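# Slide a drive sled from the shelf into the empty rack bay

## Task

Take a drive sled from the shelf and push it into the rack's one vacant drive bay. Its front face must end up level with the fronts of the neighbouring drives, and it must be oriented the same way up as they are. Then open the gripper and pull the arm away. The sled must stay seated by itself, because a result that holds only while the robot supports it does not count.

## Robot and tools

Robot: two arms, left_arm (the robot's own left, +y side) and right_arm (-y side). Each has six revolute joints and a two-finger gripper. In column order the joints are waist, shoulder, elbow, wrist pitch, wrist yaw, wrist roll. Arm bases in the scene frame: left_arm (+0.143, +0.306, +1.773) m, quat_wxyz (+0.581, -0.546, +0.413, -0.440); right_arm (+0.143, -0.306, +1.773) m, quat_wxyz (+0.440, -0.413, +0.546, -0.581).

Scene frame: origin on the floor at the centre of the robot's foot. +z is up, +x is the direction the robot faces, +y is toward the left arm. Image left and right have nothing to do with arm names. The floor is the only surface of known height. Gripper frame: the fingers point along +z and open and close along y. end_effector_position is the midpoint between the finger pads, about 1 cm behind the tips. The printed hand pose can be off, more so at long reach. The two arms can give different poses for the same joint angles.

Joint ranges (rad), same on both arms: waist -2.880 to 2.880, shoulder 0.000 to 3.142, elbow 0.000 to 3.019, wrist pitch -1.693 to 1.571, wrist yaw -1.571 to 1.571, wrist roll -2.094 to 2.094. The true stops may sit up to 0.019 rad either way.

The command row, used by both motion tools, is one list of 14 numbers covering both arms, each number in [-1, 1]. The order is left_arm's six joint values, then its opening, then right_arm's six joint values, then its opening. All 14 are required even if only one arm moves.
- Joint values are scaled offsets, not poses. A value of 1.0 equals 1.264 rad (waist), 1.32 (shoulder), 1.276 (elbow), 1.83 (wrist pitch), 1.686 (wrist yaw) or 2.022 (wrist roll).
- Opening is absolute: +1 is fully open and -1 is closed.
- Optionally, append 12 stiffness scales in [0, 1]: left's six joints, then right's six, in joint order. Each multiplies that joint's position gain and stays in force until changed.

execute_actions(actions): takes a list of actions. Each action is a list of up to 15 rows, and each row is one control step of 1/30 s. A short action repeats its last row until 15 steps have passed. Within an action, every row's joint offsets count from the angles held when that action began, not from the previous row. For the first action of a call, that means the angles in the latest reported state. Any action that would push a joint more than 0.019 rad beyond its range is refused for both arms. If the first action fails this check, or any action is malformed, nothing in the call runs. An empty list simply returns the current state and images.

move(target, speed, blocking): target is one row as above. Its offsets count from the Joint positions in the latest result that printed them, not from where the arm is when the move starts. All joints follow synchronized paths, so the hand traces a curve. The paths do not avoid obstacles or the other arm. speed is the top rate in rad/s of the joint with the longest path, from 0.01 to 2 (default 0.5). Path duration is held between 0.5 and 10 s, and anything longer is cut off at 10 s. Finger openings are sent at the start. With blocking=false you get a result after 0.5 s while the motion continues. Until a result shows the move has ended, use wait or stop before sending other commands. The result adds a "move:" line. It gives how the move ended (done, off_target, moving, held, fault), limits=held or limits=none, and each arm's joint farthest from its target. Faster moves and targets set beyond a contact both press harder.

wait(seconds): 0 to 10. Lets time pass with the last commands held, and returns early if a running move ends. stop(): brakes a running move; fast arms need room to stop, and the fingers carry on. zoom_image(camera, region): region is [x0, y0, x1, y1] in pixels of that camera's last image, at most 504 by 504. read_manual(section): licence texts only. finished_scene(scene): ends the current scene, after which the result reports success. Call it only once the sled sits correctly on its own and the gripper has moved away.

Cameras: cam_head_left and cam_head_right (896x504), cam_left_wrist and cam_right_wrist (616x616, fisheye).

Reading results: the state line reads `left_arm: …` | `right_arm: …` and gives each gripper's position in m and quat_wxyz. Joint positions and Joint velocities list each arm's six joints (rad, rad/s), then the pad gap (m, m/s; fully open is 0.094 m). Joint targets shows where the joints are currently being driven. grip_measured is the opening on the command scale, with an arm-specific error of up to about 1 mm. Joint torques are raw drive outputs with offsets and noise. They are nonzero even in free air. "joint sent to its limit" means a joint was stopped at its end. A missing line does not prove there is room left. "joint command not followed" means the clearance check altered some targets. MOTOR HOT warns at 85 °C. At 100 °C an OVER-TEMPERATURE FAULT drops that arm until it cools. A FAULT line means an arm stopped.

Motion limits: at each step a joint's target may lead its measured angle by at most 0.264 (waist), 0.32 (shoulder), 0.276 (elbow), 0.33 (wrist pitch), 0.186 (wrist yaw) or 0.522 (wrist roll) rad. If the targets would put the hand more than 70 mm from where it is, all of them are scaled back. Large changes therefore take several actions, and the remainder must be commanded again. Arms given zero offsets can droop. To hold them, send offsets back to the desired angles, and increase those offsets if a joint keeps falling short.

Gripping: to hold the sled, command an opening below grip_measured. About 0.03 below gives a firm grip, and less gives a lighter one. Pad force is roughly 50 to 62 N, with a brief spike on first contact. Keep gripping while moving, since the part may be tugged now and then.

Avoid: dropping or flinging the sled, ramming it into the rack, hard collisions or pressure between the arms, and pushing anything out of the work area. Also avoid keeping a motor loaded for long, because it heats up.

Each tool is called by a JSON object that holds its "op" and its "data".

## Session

{"op": "execute_actions", "data": {"actions": []}}

Scene clock: 0.00 s.
left_arm: end_effector_position=(+0.6799, +0.0174, +1.3992) grip_measured=+0.241 end_effector_quat_wxyz=(-0.012, -0.337, +0.940, -0.049) | right_arm: end_effector_position=(+0.6317, -0.1439, +1.2887) grip_measured=+1.000 end_effector_quat_wxyz=(+0.171, -0.245, +0.953, -0.055)
Joint positions: left_arm=[ 0.514  1.387  1.183  0.067 -0.953 -0.531  0.058] | right_arm=[ 2.246  1.448  0.916  0.877  0.568 -0.979  0.094]
Joint velocities: left_arm=[-0.005  0.005  0.002  0.007 -0.007 -0.051 -0.   ] | right_arm=[0.005 0.005 0.002 0.002 0.022 0.022 0.   ]
Joint torques (N m, as the arm reports them, + toward a larger angle): no reading
Joint targets: left_arm=[0.509 1.383 1.182 0.068 -0.953 -0.531] | right_arm=[2.250 1.443 0.909 0.880 0.568 -0.979]
Joint stiffness scale: left_arm=[1. 1. 1. 1. 1. 1.] | right_arm=[1. 1. 1. 1. 1. 1.]

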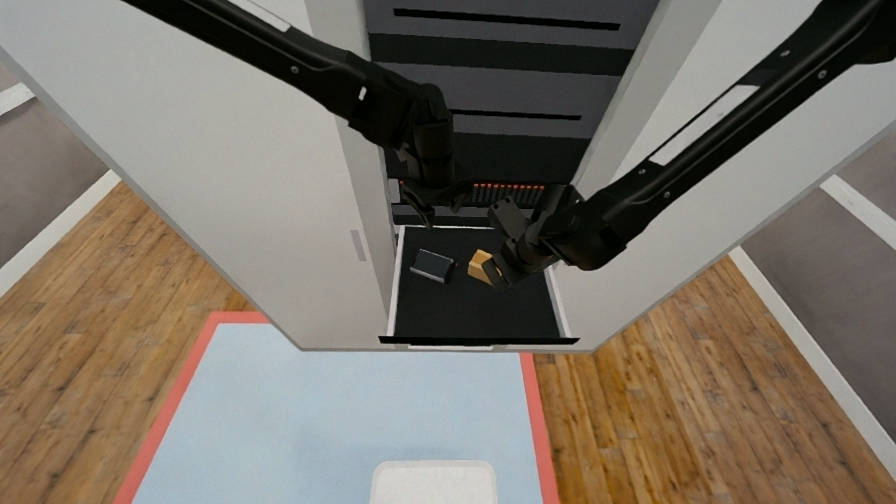

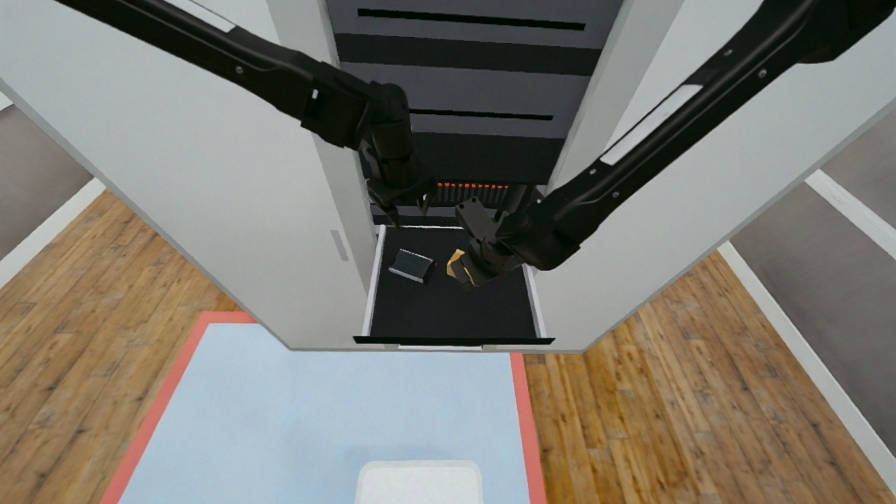

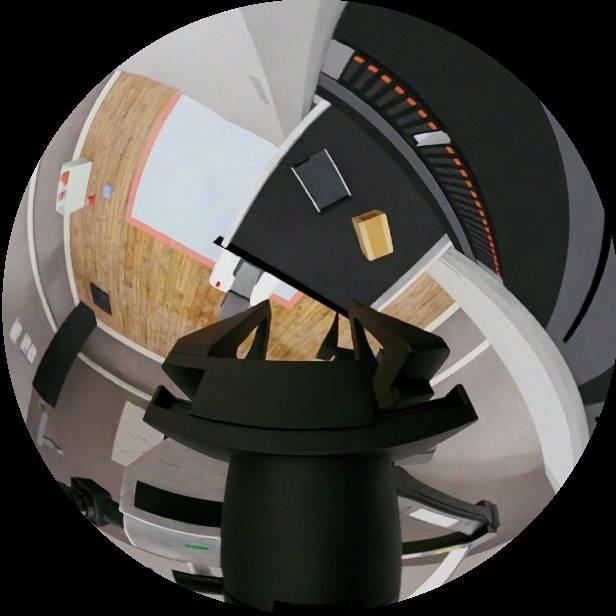

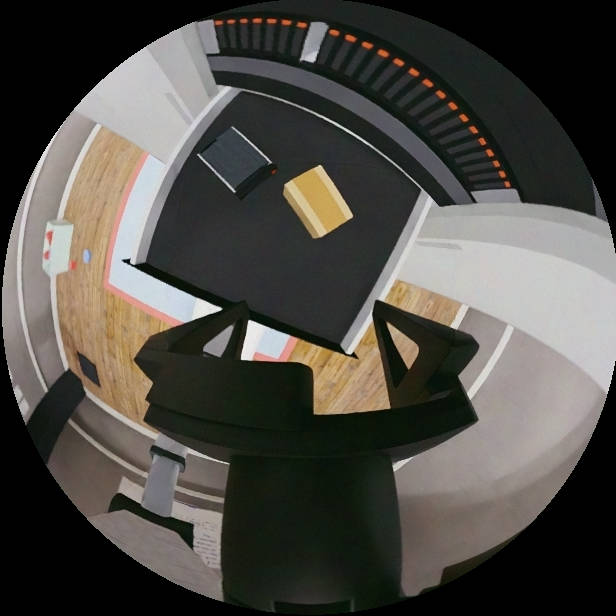

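{"op": "move", "data": {"target": [0,0,0,0,0,0,1,-0.5,-0.5,-0.3,-0.3,0,0,1], "speed": 0.8}}

{"op": "move", "data": {"target": [0.163,0.58,0.56,0.634,-0.127,0.269,1,0,0,0,0,0,0,1], "speed": 0.6}}

Scene clock: 9.07 s.
left_arm: end_effector_position=(+0.6799, +0.0174, +1.3992) grip_measured=+1.000 end_effector_quat_wxyz=(-0.012, -0.337, +0.940, -0.049) | right_arm: end_effector_position=(+0.5014, -0.4873, +1.4007) grip_measured=+1.000 end_effector_quat_wxyz=(-0.096, -0.313, +0.911, -0.251)
Joint positions: left_arm=[ 0.514  1.387  1.183  0.067 -0.953 -0.531  0.094] | right_arm=[ 1.611  0.792  0.539  0.337  0.567 -0.979  0.094]
Joint velocities: left_arm=[ 0.005  0.005 -0.022 -0.017 -0.022 -0.051  0.   ] | right_arm=[-0.015 -0.005  0.002  0.002 -0.051  0.007  0.   ]
Joint torques (N m, as the arm reports them, + toward a larger angle): left_arm=[-9.09 -9.12 -0.19  0.38  0.    0.05] | right_arm=[ -1.02 -13.51  -1.8   -0.06   0.22   0.12]
Joint targets: left_arm=[0.514 1.387 1.183 0.067 -0.953 -0.531] | right_arm=[1.614 0.788 0.534 0.328 0.568 -0.979]
Joint stiffness scale: left_arm=[1. 1. 1. 1. 1. 1.] | right_arm=[1. 1. 1. 1. 1. 1.]
move: done; limits=none; left_arm: farthest joint: the waist, 0.000 radians from its target (0.000 radians at the start); right_arm: farthest joint: the wrist pitch, 0.009 radians from its target (0.549 radians at the start)

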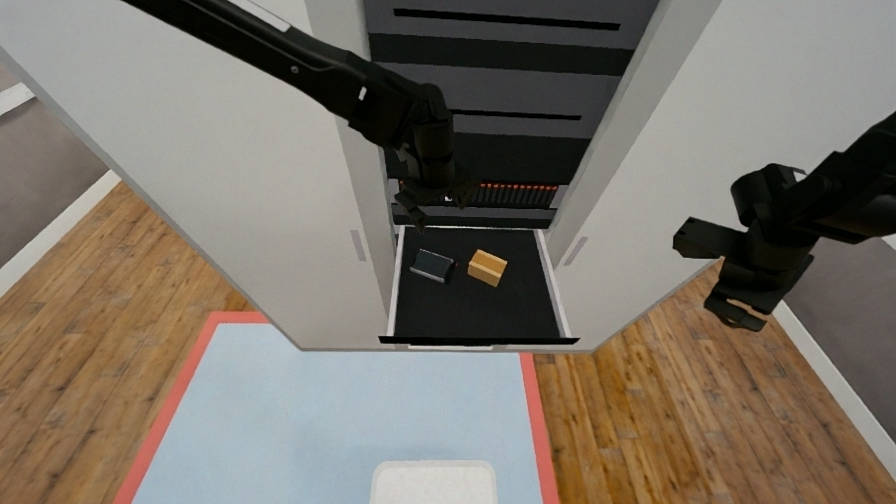

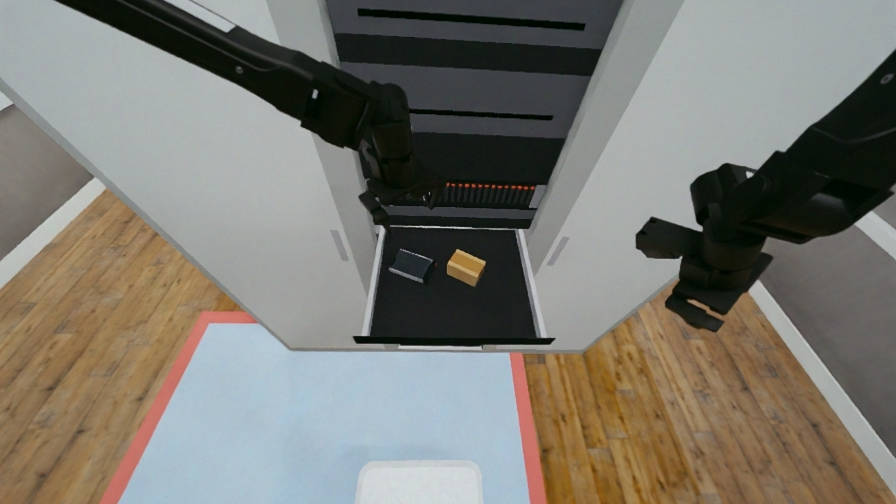

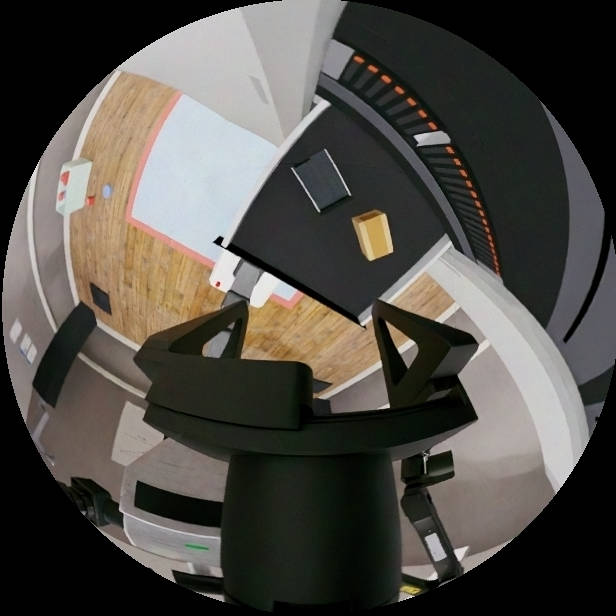

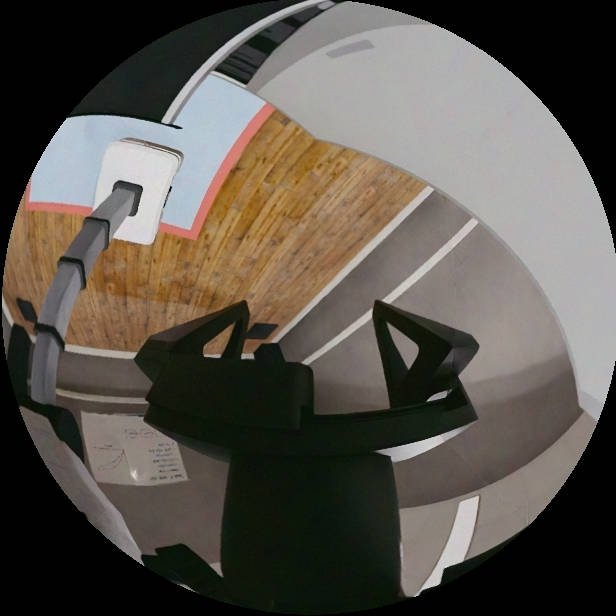

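Scene clock: 11.70 s.
left_arm: end_effector_position=(+0.7150, -0.0063, +1.1995) grip_measured=+1.000 end_effector_quat_wxyz=(+0.251, -0.510, +0.807, +0.159) | right_arm: end_effector_position=(+0.5014, -0.4873, +1.4007) grip_measured=+1.000 end_effector_quat_wxyz=(-0.096, -0.313, +0.911, -0.251)
Joint positions: left_arm=[ 0.711  2.15   1.893  1.211 -1.166 -0.001  0.094] | right_arm=[ 1.611  0.792  0.539  0.337  0.567 -0.979  0.094]
Joint velocities: left_arm=[-0.024  0.005 -0.002  0.002  0.007 -0.022  0.   ] | right_arm=[-0.024  0.005 -0.007 -0.012  0.037  0.022  0.   ]
Joint torques (N m, as the arm reports them, + toward a larger angle): left_arm=[-13.32  -9.93   0.42   1.94  -0.09   0.17] | right_arm=[ -1.27 -13.15  -1.29   0.18   0.22   0.1 ]
Joint targets: left_arm=[0.720 2.153 1.898 1.228 -1.167 0.013] | right_arm=[1.611 0.792 0.539 0.337 0.567 -0.979]
Joint stiffness scale: left_arm=[1. 1. 1. 1. 1. 1.] | right_arm=[1. 1. 1. 1. 1. 1.]
move: done; limits=none; left_arm: farthest joint: the wrist pitch, 0.017 radians from its target (1.160 radians at the start); right_arm: farthest joint: the waist, 0.000 radians from its target (0.000 radians at the start)

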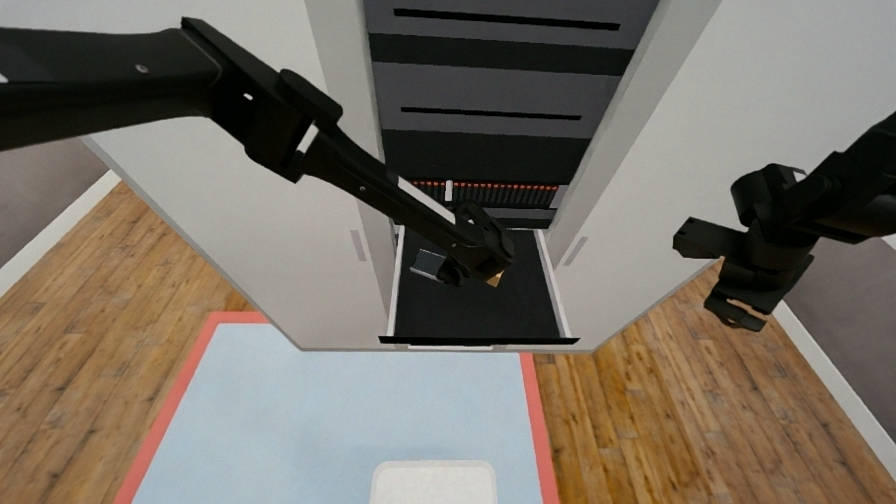

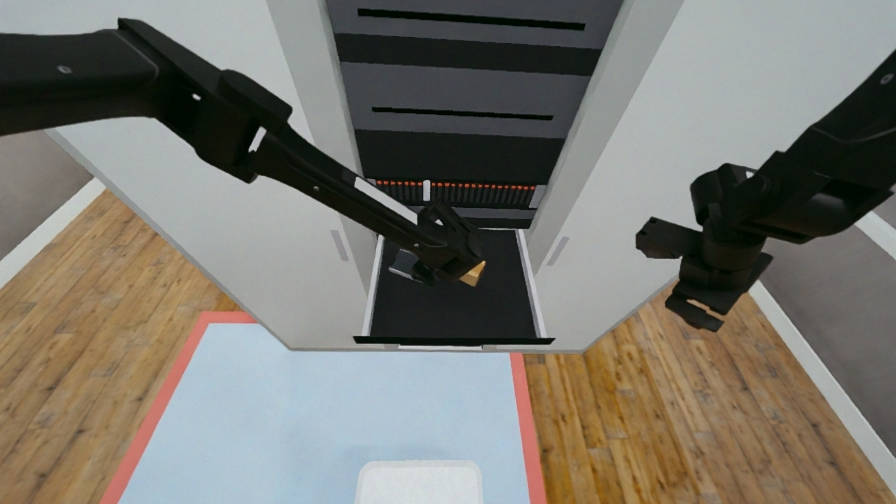

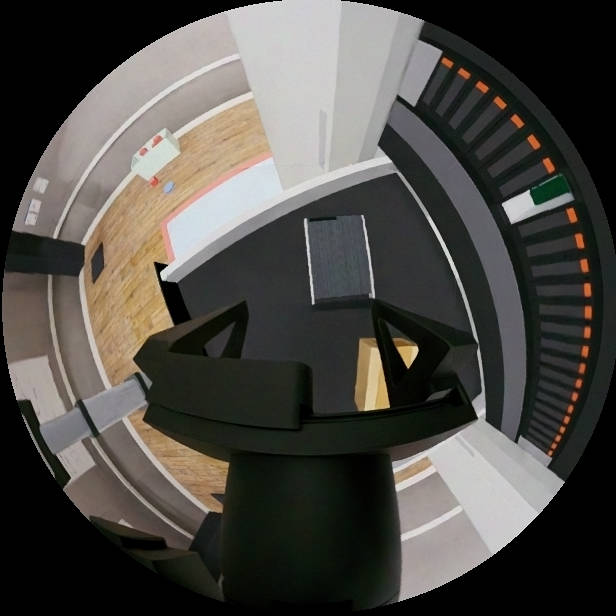

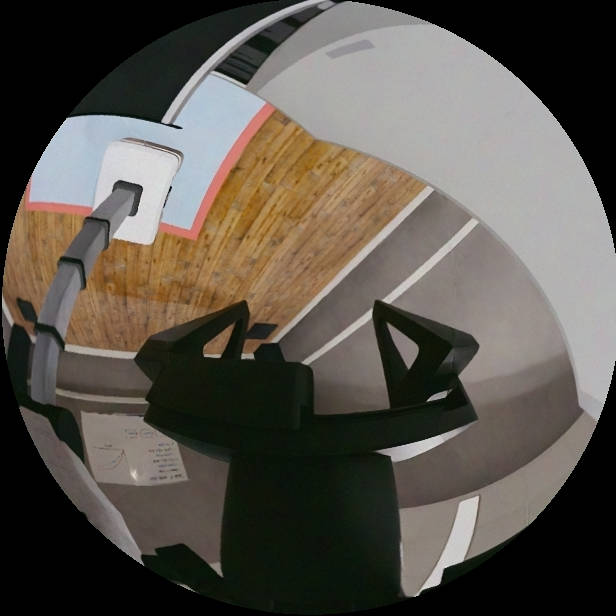

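{"op": "move", "data": {"target": [0.058,0.084,0.26,-0.191,-0.009,-0.107,1,0,0,0,0,0,0,1], "speed": 0.3}}

Scene clock: 19.10 s.
left_arm: end_effector_position=(+0.7665, +0.0123, +1.1425) grip_measured=+1.000 end_effector_quat_wxyz=(+0.247, -0.549, +0.780, +0.170) | right_arm: end_effector_position=(+0.5014, -0.4873, +1.4007) grip_measured=+1.000 end_effector_quat_wxyz=(-0.096, -0.313, +0.911, -0.251)
Joint positions: left_arm=[ 0.772  2.241  2.217  0.871 -1.179 -0.203  0.094] | right_arm=[ 1.611  0.792  0.539  0.337  0.567 -0.979  0.094]
Joint velocities: left_arm=[-0.005 -0.005  0.007 -0.002  0.081  0.037  0.   ] | right_arm=[-0.005 -0.005 -0.007  0.002 -0.022  0.037  0.   ]
Joint torques (N m, as the arm reports them, + toward a larger angle): left_arm=[-13.32  -9.58   2.34   0.86  -0.21  -0.09] | right_arm=[ -1.49 -13.39  -1.31   0.15   0.22   0.11]
Joint targets: left_arm=[0.784 2.261 2.225 0.861 -1.181 -0.218] | right_arm=[1.611 0.792 0.539 0.337 0.567 -0.979]
Joint stiffness scale: left_arm=[1. 1. 1. 1. 1. 1.] | right_arm=[1. 1. 1. 1. 1. 1.]
move: done; limits=none; left_arm: farthest joint: the shoulder, 0.019 radians from its target (0.111 radians at the start); right_arm: farthest joint: the waist, 0.000 radians from its target (0.000 radians at the start)

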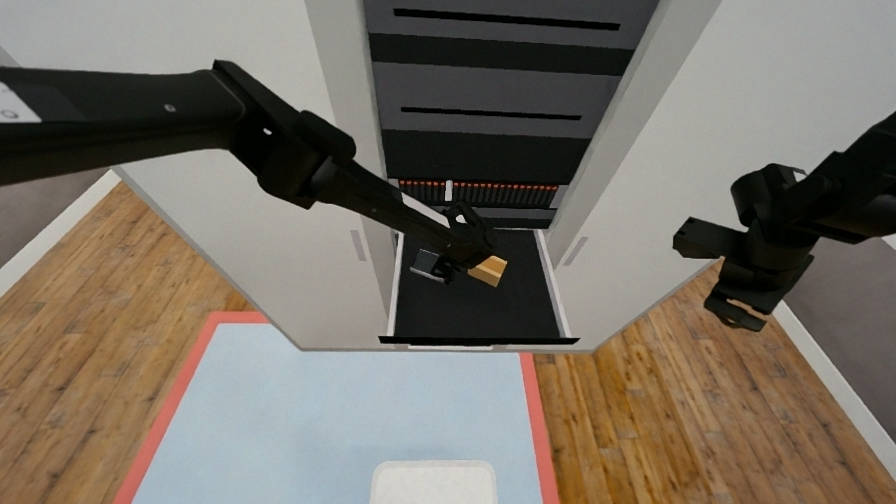

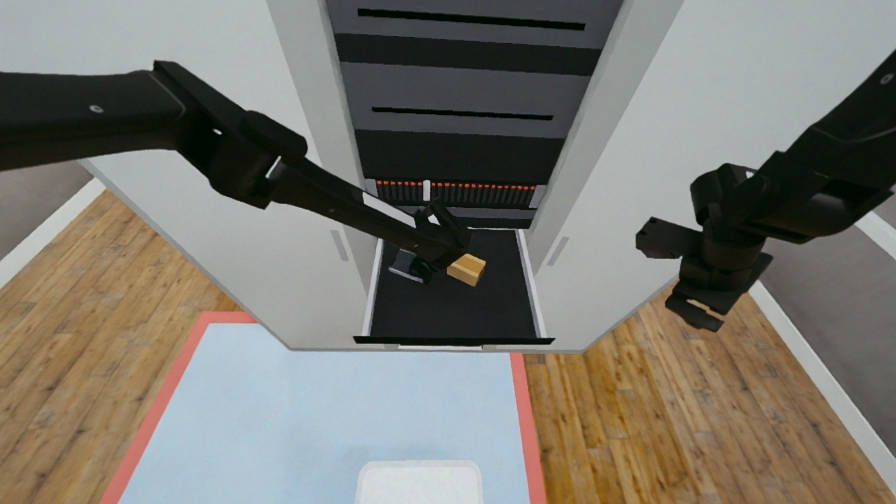

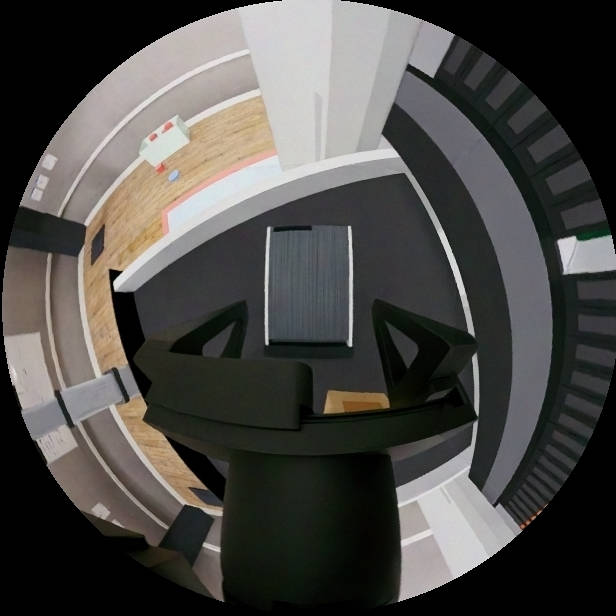

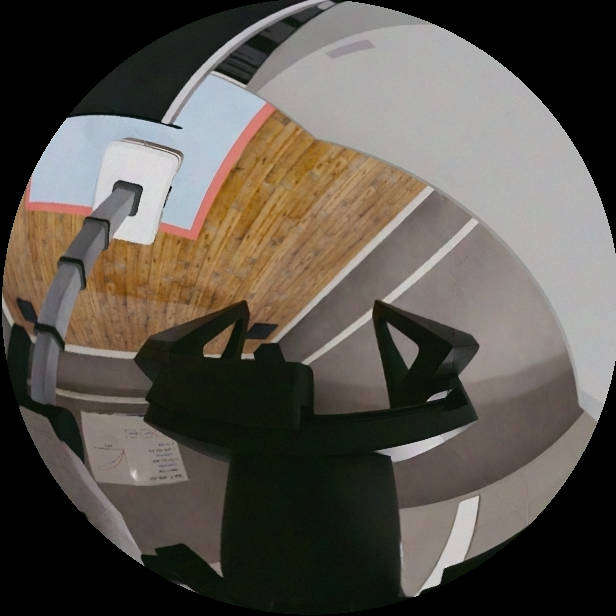

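{"op": "move", "data": {"target": [0.036,0.082,0.122,-0.07,0.012,-0.035,1,0,0,0,0,0,0,1], "speed": 0.12}}

{"op": "move", "data": {"target": [0,0,0,0,0,0,0.5,0,0,0,0,0,0,1]}}

Scene clock: 22.10 s.
left_arm: end_effector_position=(+0.7617, +0.0072, +1.1116) grip_measured=+1.000 end_effector_quat_wxyz=(+0.245, -0.551, +0.779, +0.169) | right_arm: end_effector_position=(+0.5014, -0.4873, +1.4007) grip_measured=+1.000 end_effector_quat_wxyz=(-0.096, -0.313, +0.911, -0.251)
Joint positions: left_arm=[ 0.797  2.326  2.357  0.759 -1.163 -0.267  0.094] | right_arm=[ 1.611  0.792  0.539  0.337  0.567 -0.979  0.094]
Joint velocities: left_arm=[-0.005 -0.015  0.002  0.002 -0.022 -0.007  0.   ] | right_arm=[-0.005 -0.005  0.007 -0.012  0.007  0.051  0.   ]
Joint torques (N m, as the arm reports them, + toward a larger angle): left_arm=[-12.9   -9.44   3.37   0.64   0.02  -0.04] | right_arm=[ -1.33 -13.42  -1.27   0.13   0.22   0.1 ]
Joint targets: left_arm=[0.818 2.349 2.372 0.742 -1.158 -0.274] | right_arm=[1.611 0.792 0.539 0.337 0.567 -0.979]
Joint stiffness scale: left_arm=[1. 1. 1. 1. 1. 1.] | right_arm=[1. 1. 1. 1. 1. 1.]
move: off_target (left_arm); limits=none; left_arm: farthest joint: the shoulder, 0.023 radians from its target (0.108 radians at the start); right_arm: farthest joint: the waist, 0.000 radians from its target (0.000 radians at the start)

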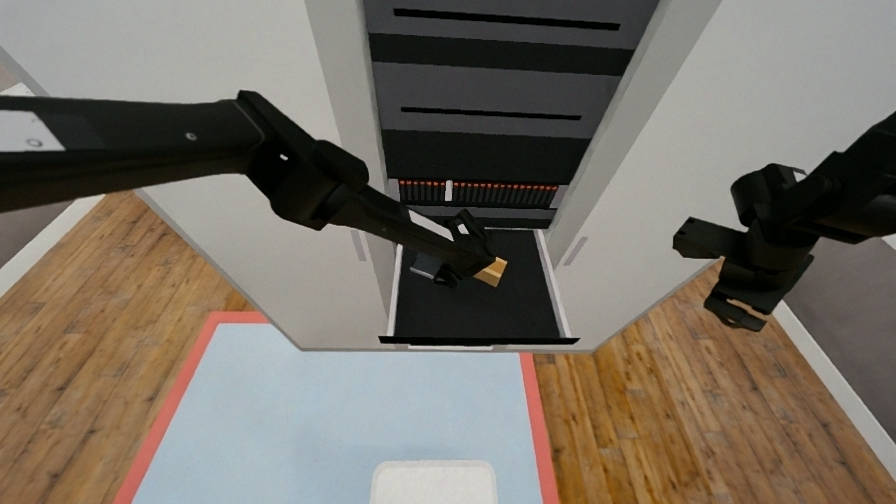

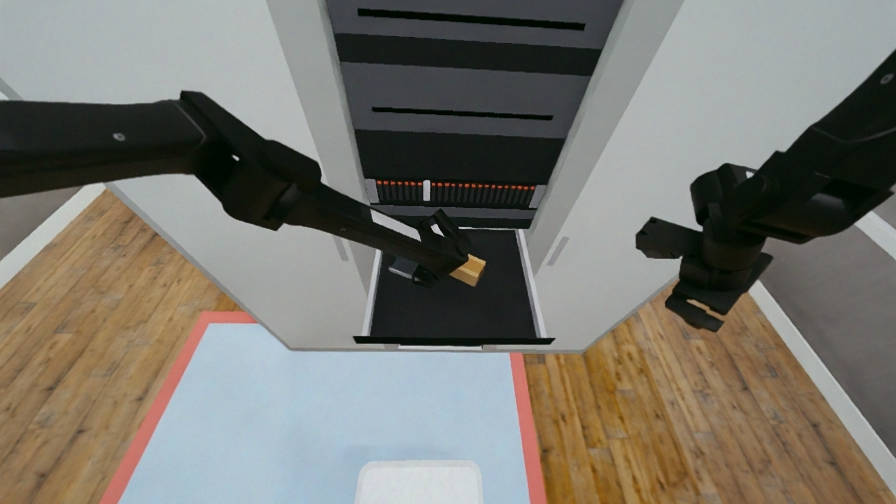

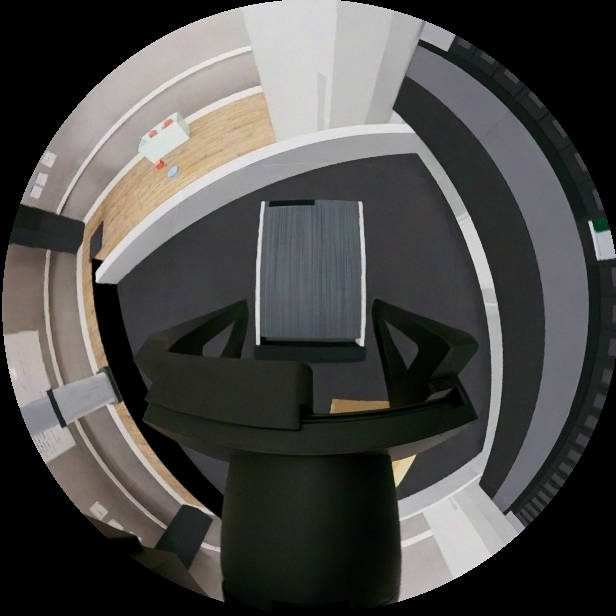

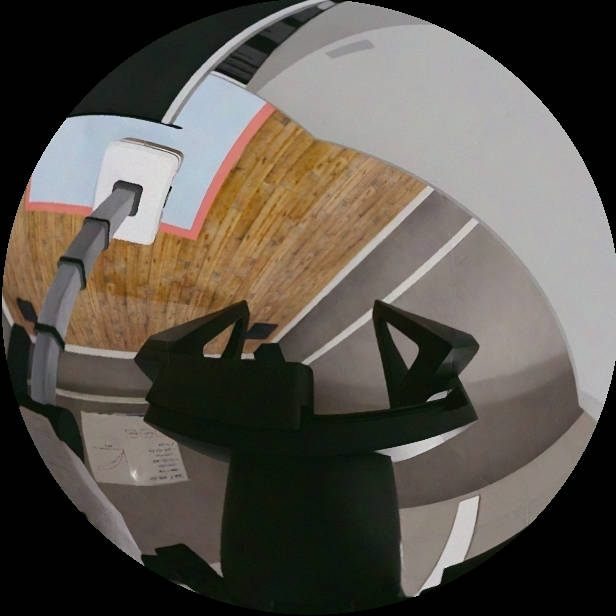

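Scene clock: 22.60 s.
left_arm: end_effector_position=(+0.7620, +0.0071, +1.1116) grip_measured=+0.559 end_effector_quat_wxyz=(+0.246, -0.551, +0.779, +0.169) | right_arm: end_effector_position=(+0.5014, -0.4873, +1.4007) grip_measured=+1.000 end_effector_quat_wxyz=(-0.096, -0.313, +0.911, -0.251)
Joint positions: left_arm=[ 0.797  2.326  2.357  0.759 -1.161 -0.267  0.073] | right_arm=[ 1.611  0.792  0.539  0.337  0.567 -0.979  0.094]
Joint velocities: left_arm=[-0.005  0.005 -0.007  0.002  0.066 -0.051 -0.   ] | right_arm=[-0.005  0.005 -0.007 -0.007  0.022  0.037  0.   ]
Joint torques (N m, as the arm reports them, + toward a larger angle): left_arm=[-14.38 -11.38   1.85   1.26  -0.21   0.04] | right_arm=[ -1.36 -13.35  -1.32   0.18   0.22   0.11]
Joint targets: left_arm=[0.797 2.326 2.357 0.759 -1.163 -0.267] | right_arm=[1.611 0.792 0.539 0.337 0.567 -0.979]
Joint stiffness scale: left_arm=[1. 1. 1. 1. 1. 1.] | right_arm=[1. 1. 1. 1. 1. 1.]
move: done; limits=none; left_arm: farthest joint: the wrist yaw, 0.002 radians from its target (0.000 radians at the start); right_arm: farthest joint: the waist, 0.000 radians from its target (0.000 radians at the start)

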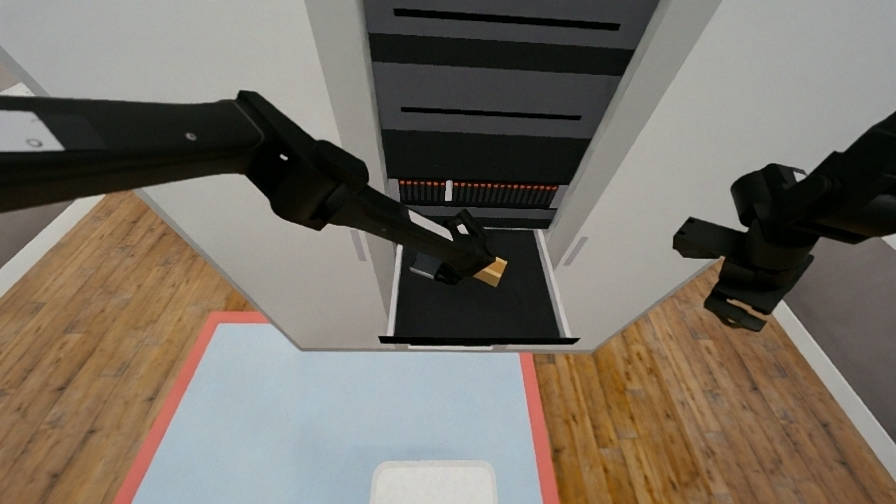

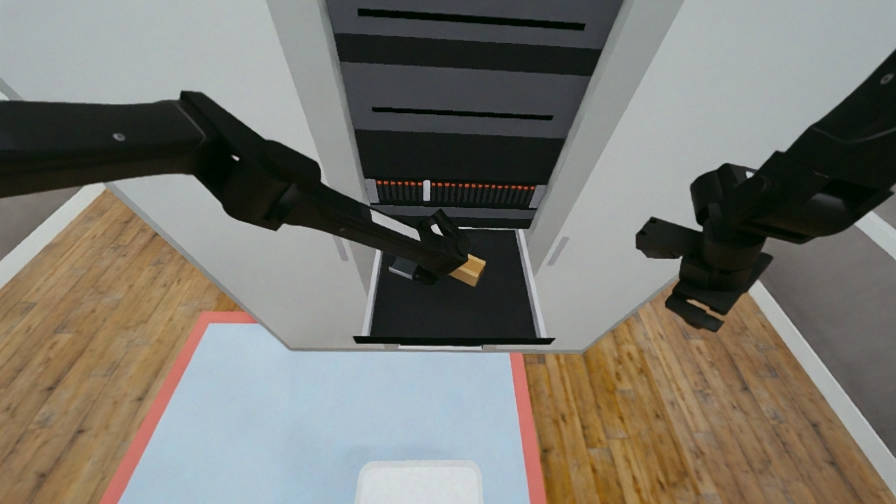

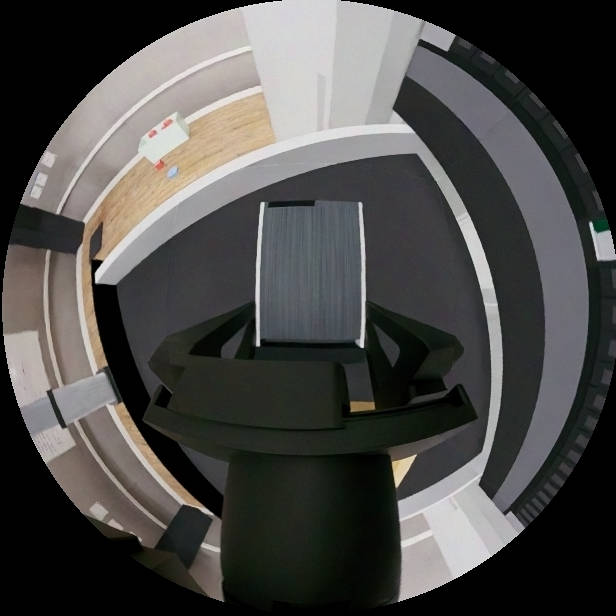

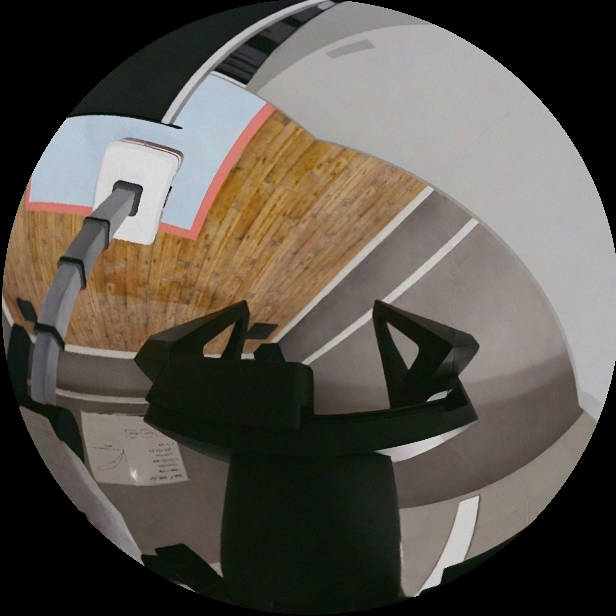

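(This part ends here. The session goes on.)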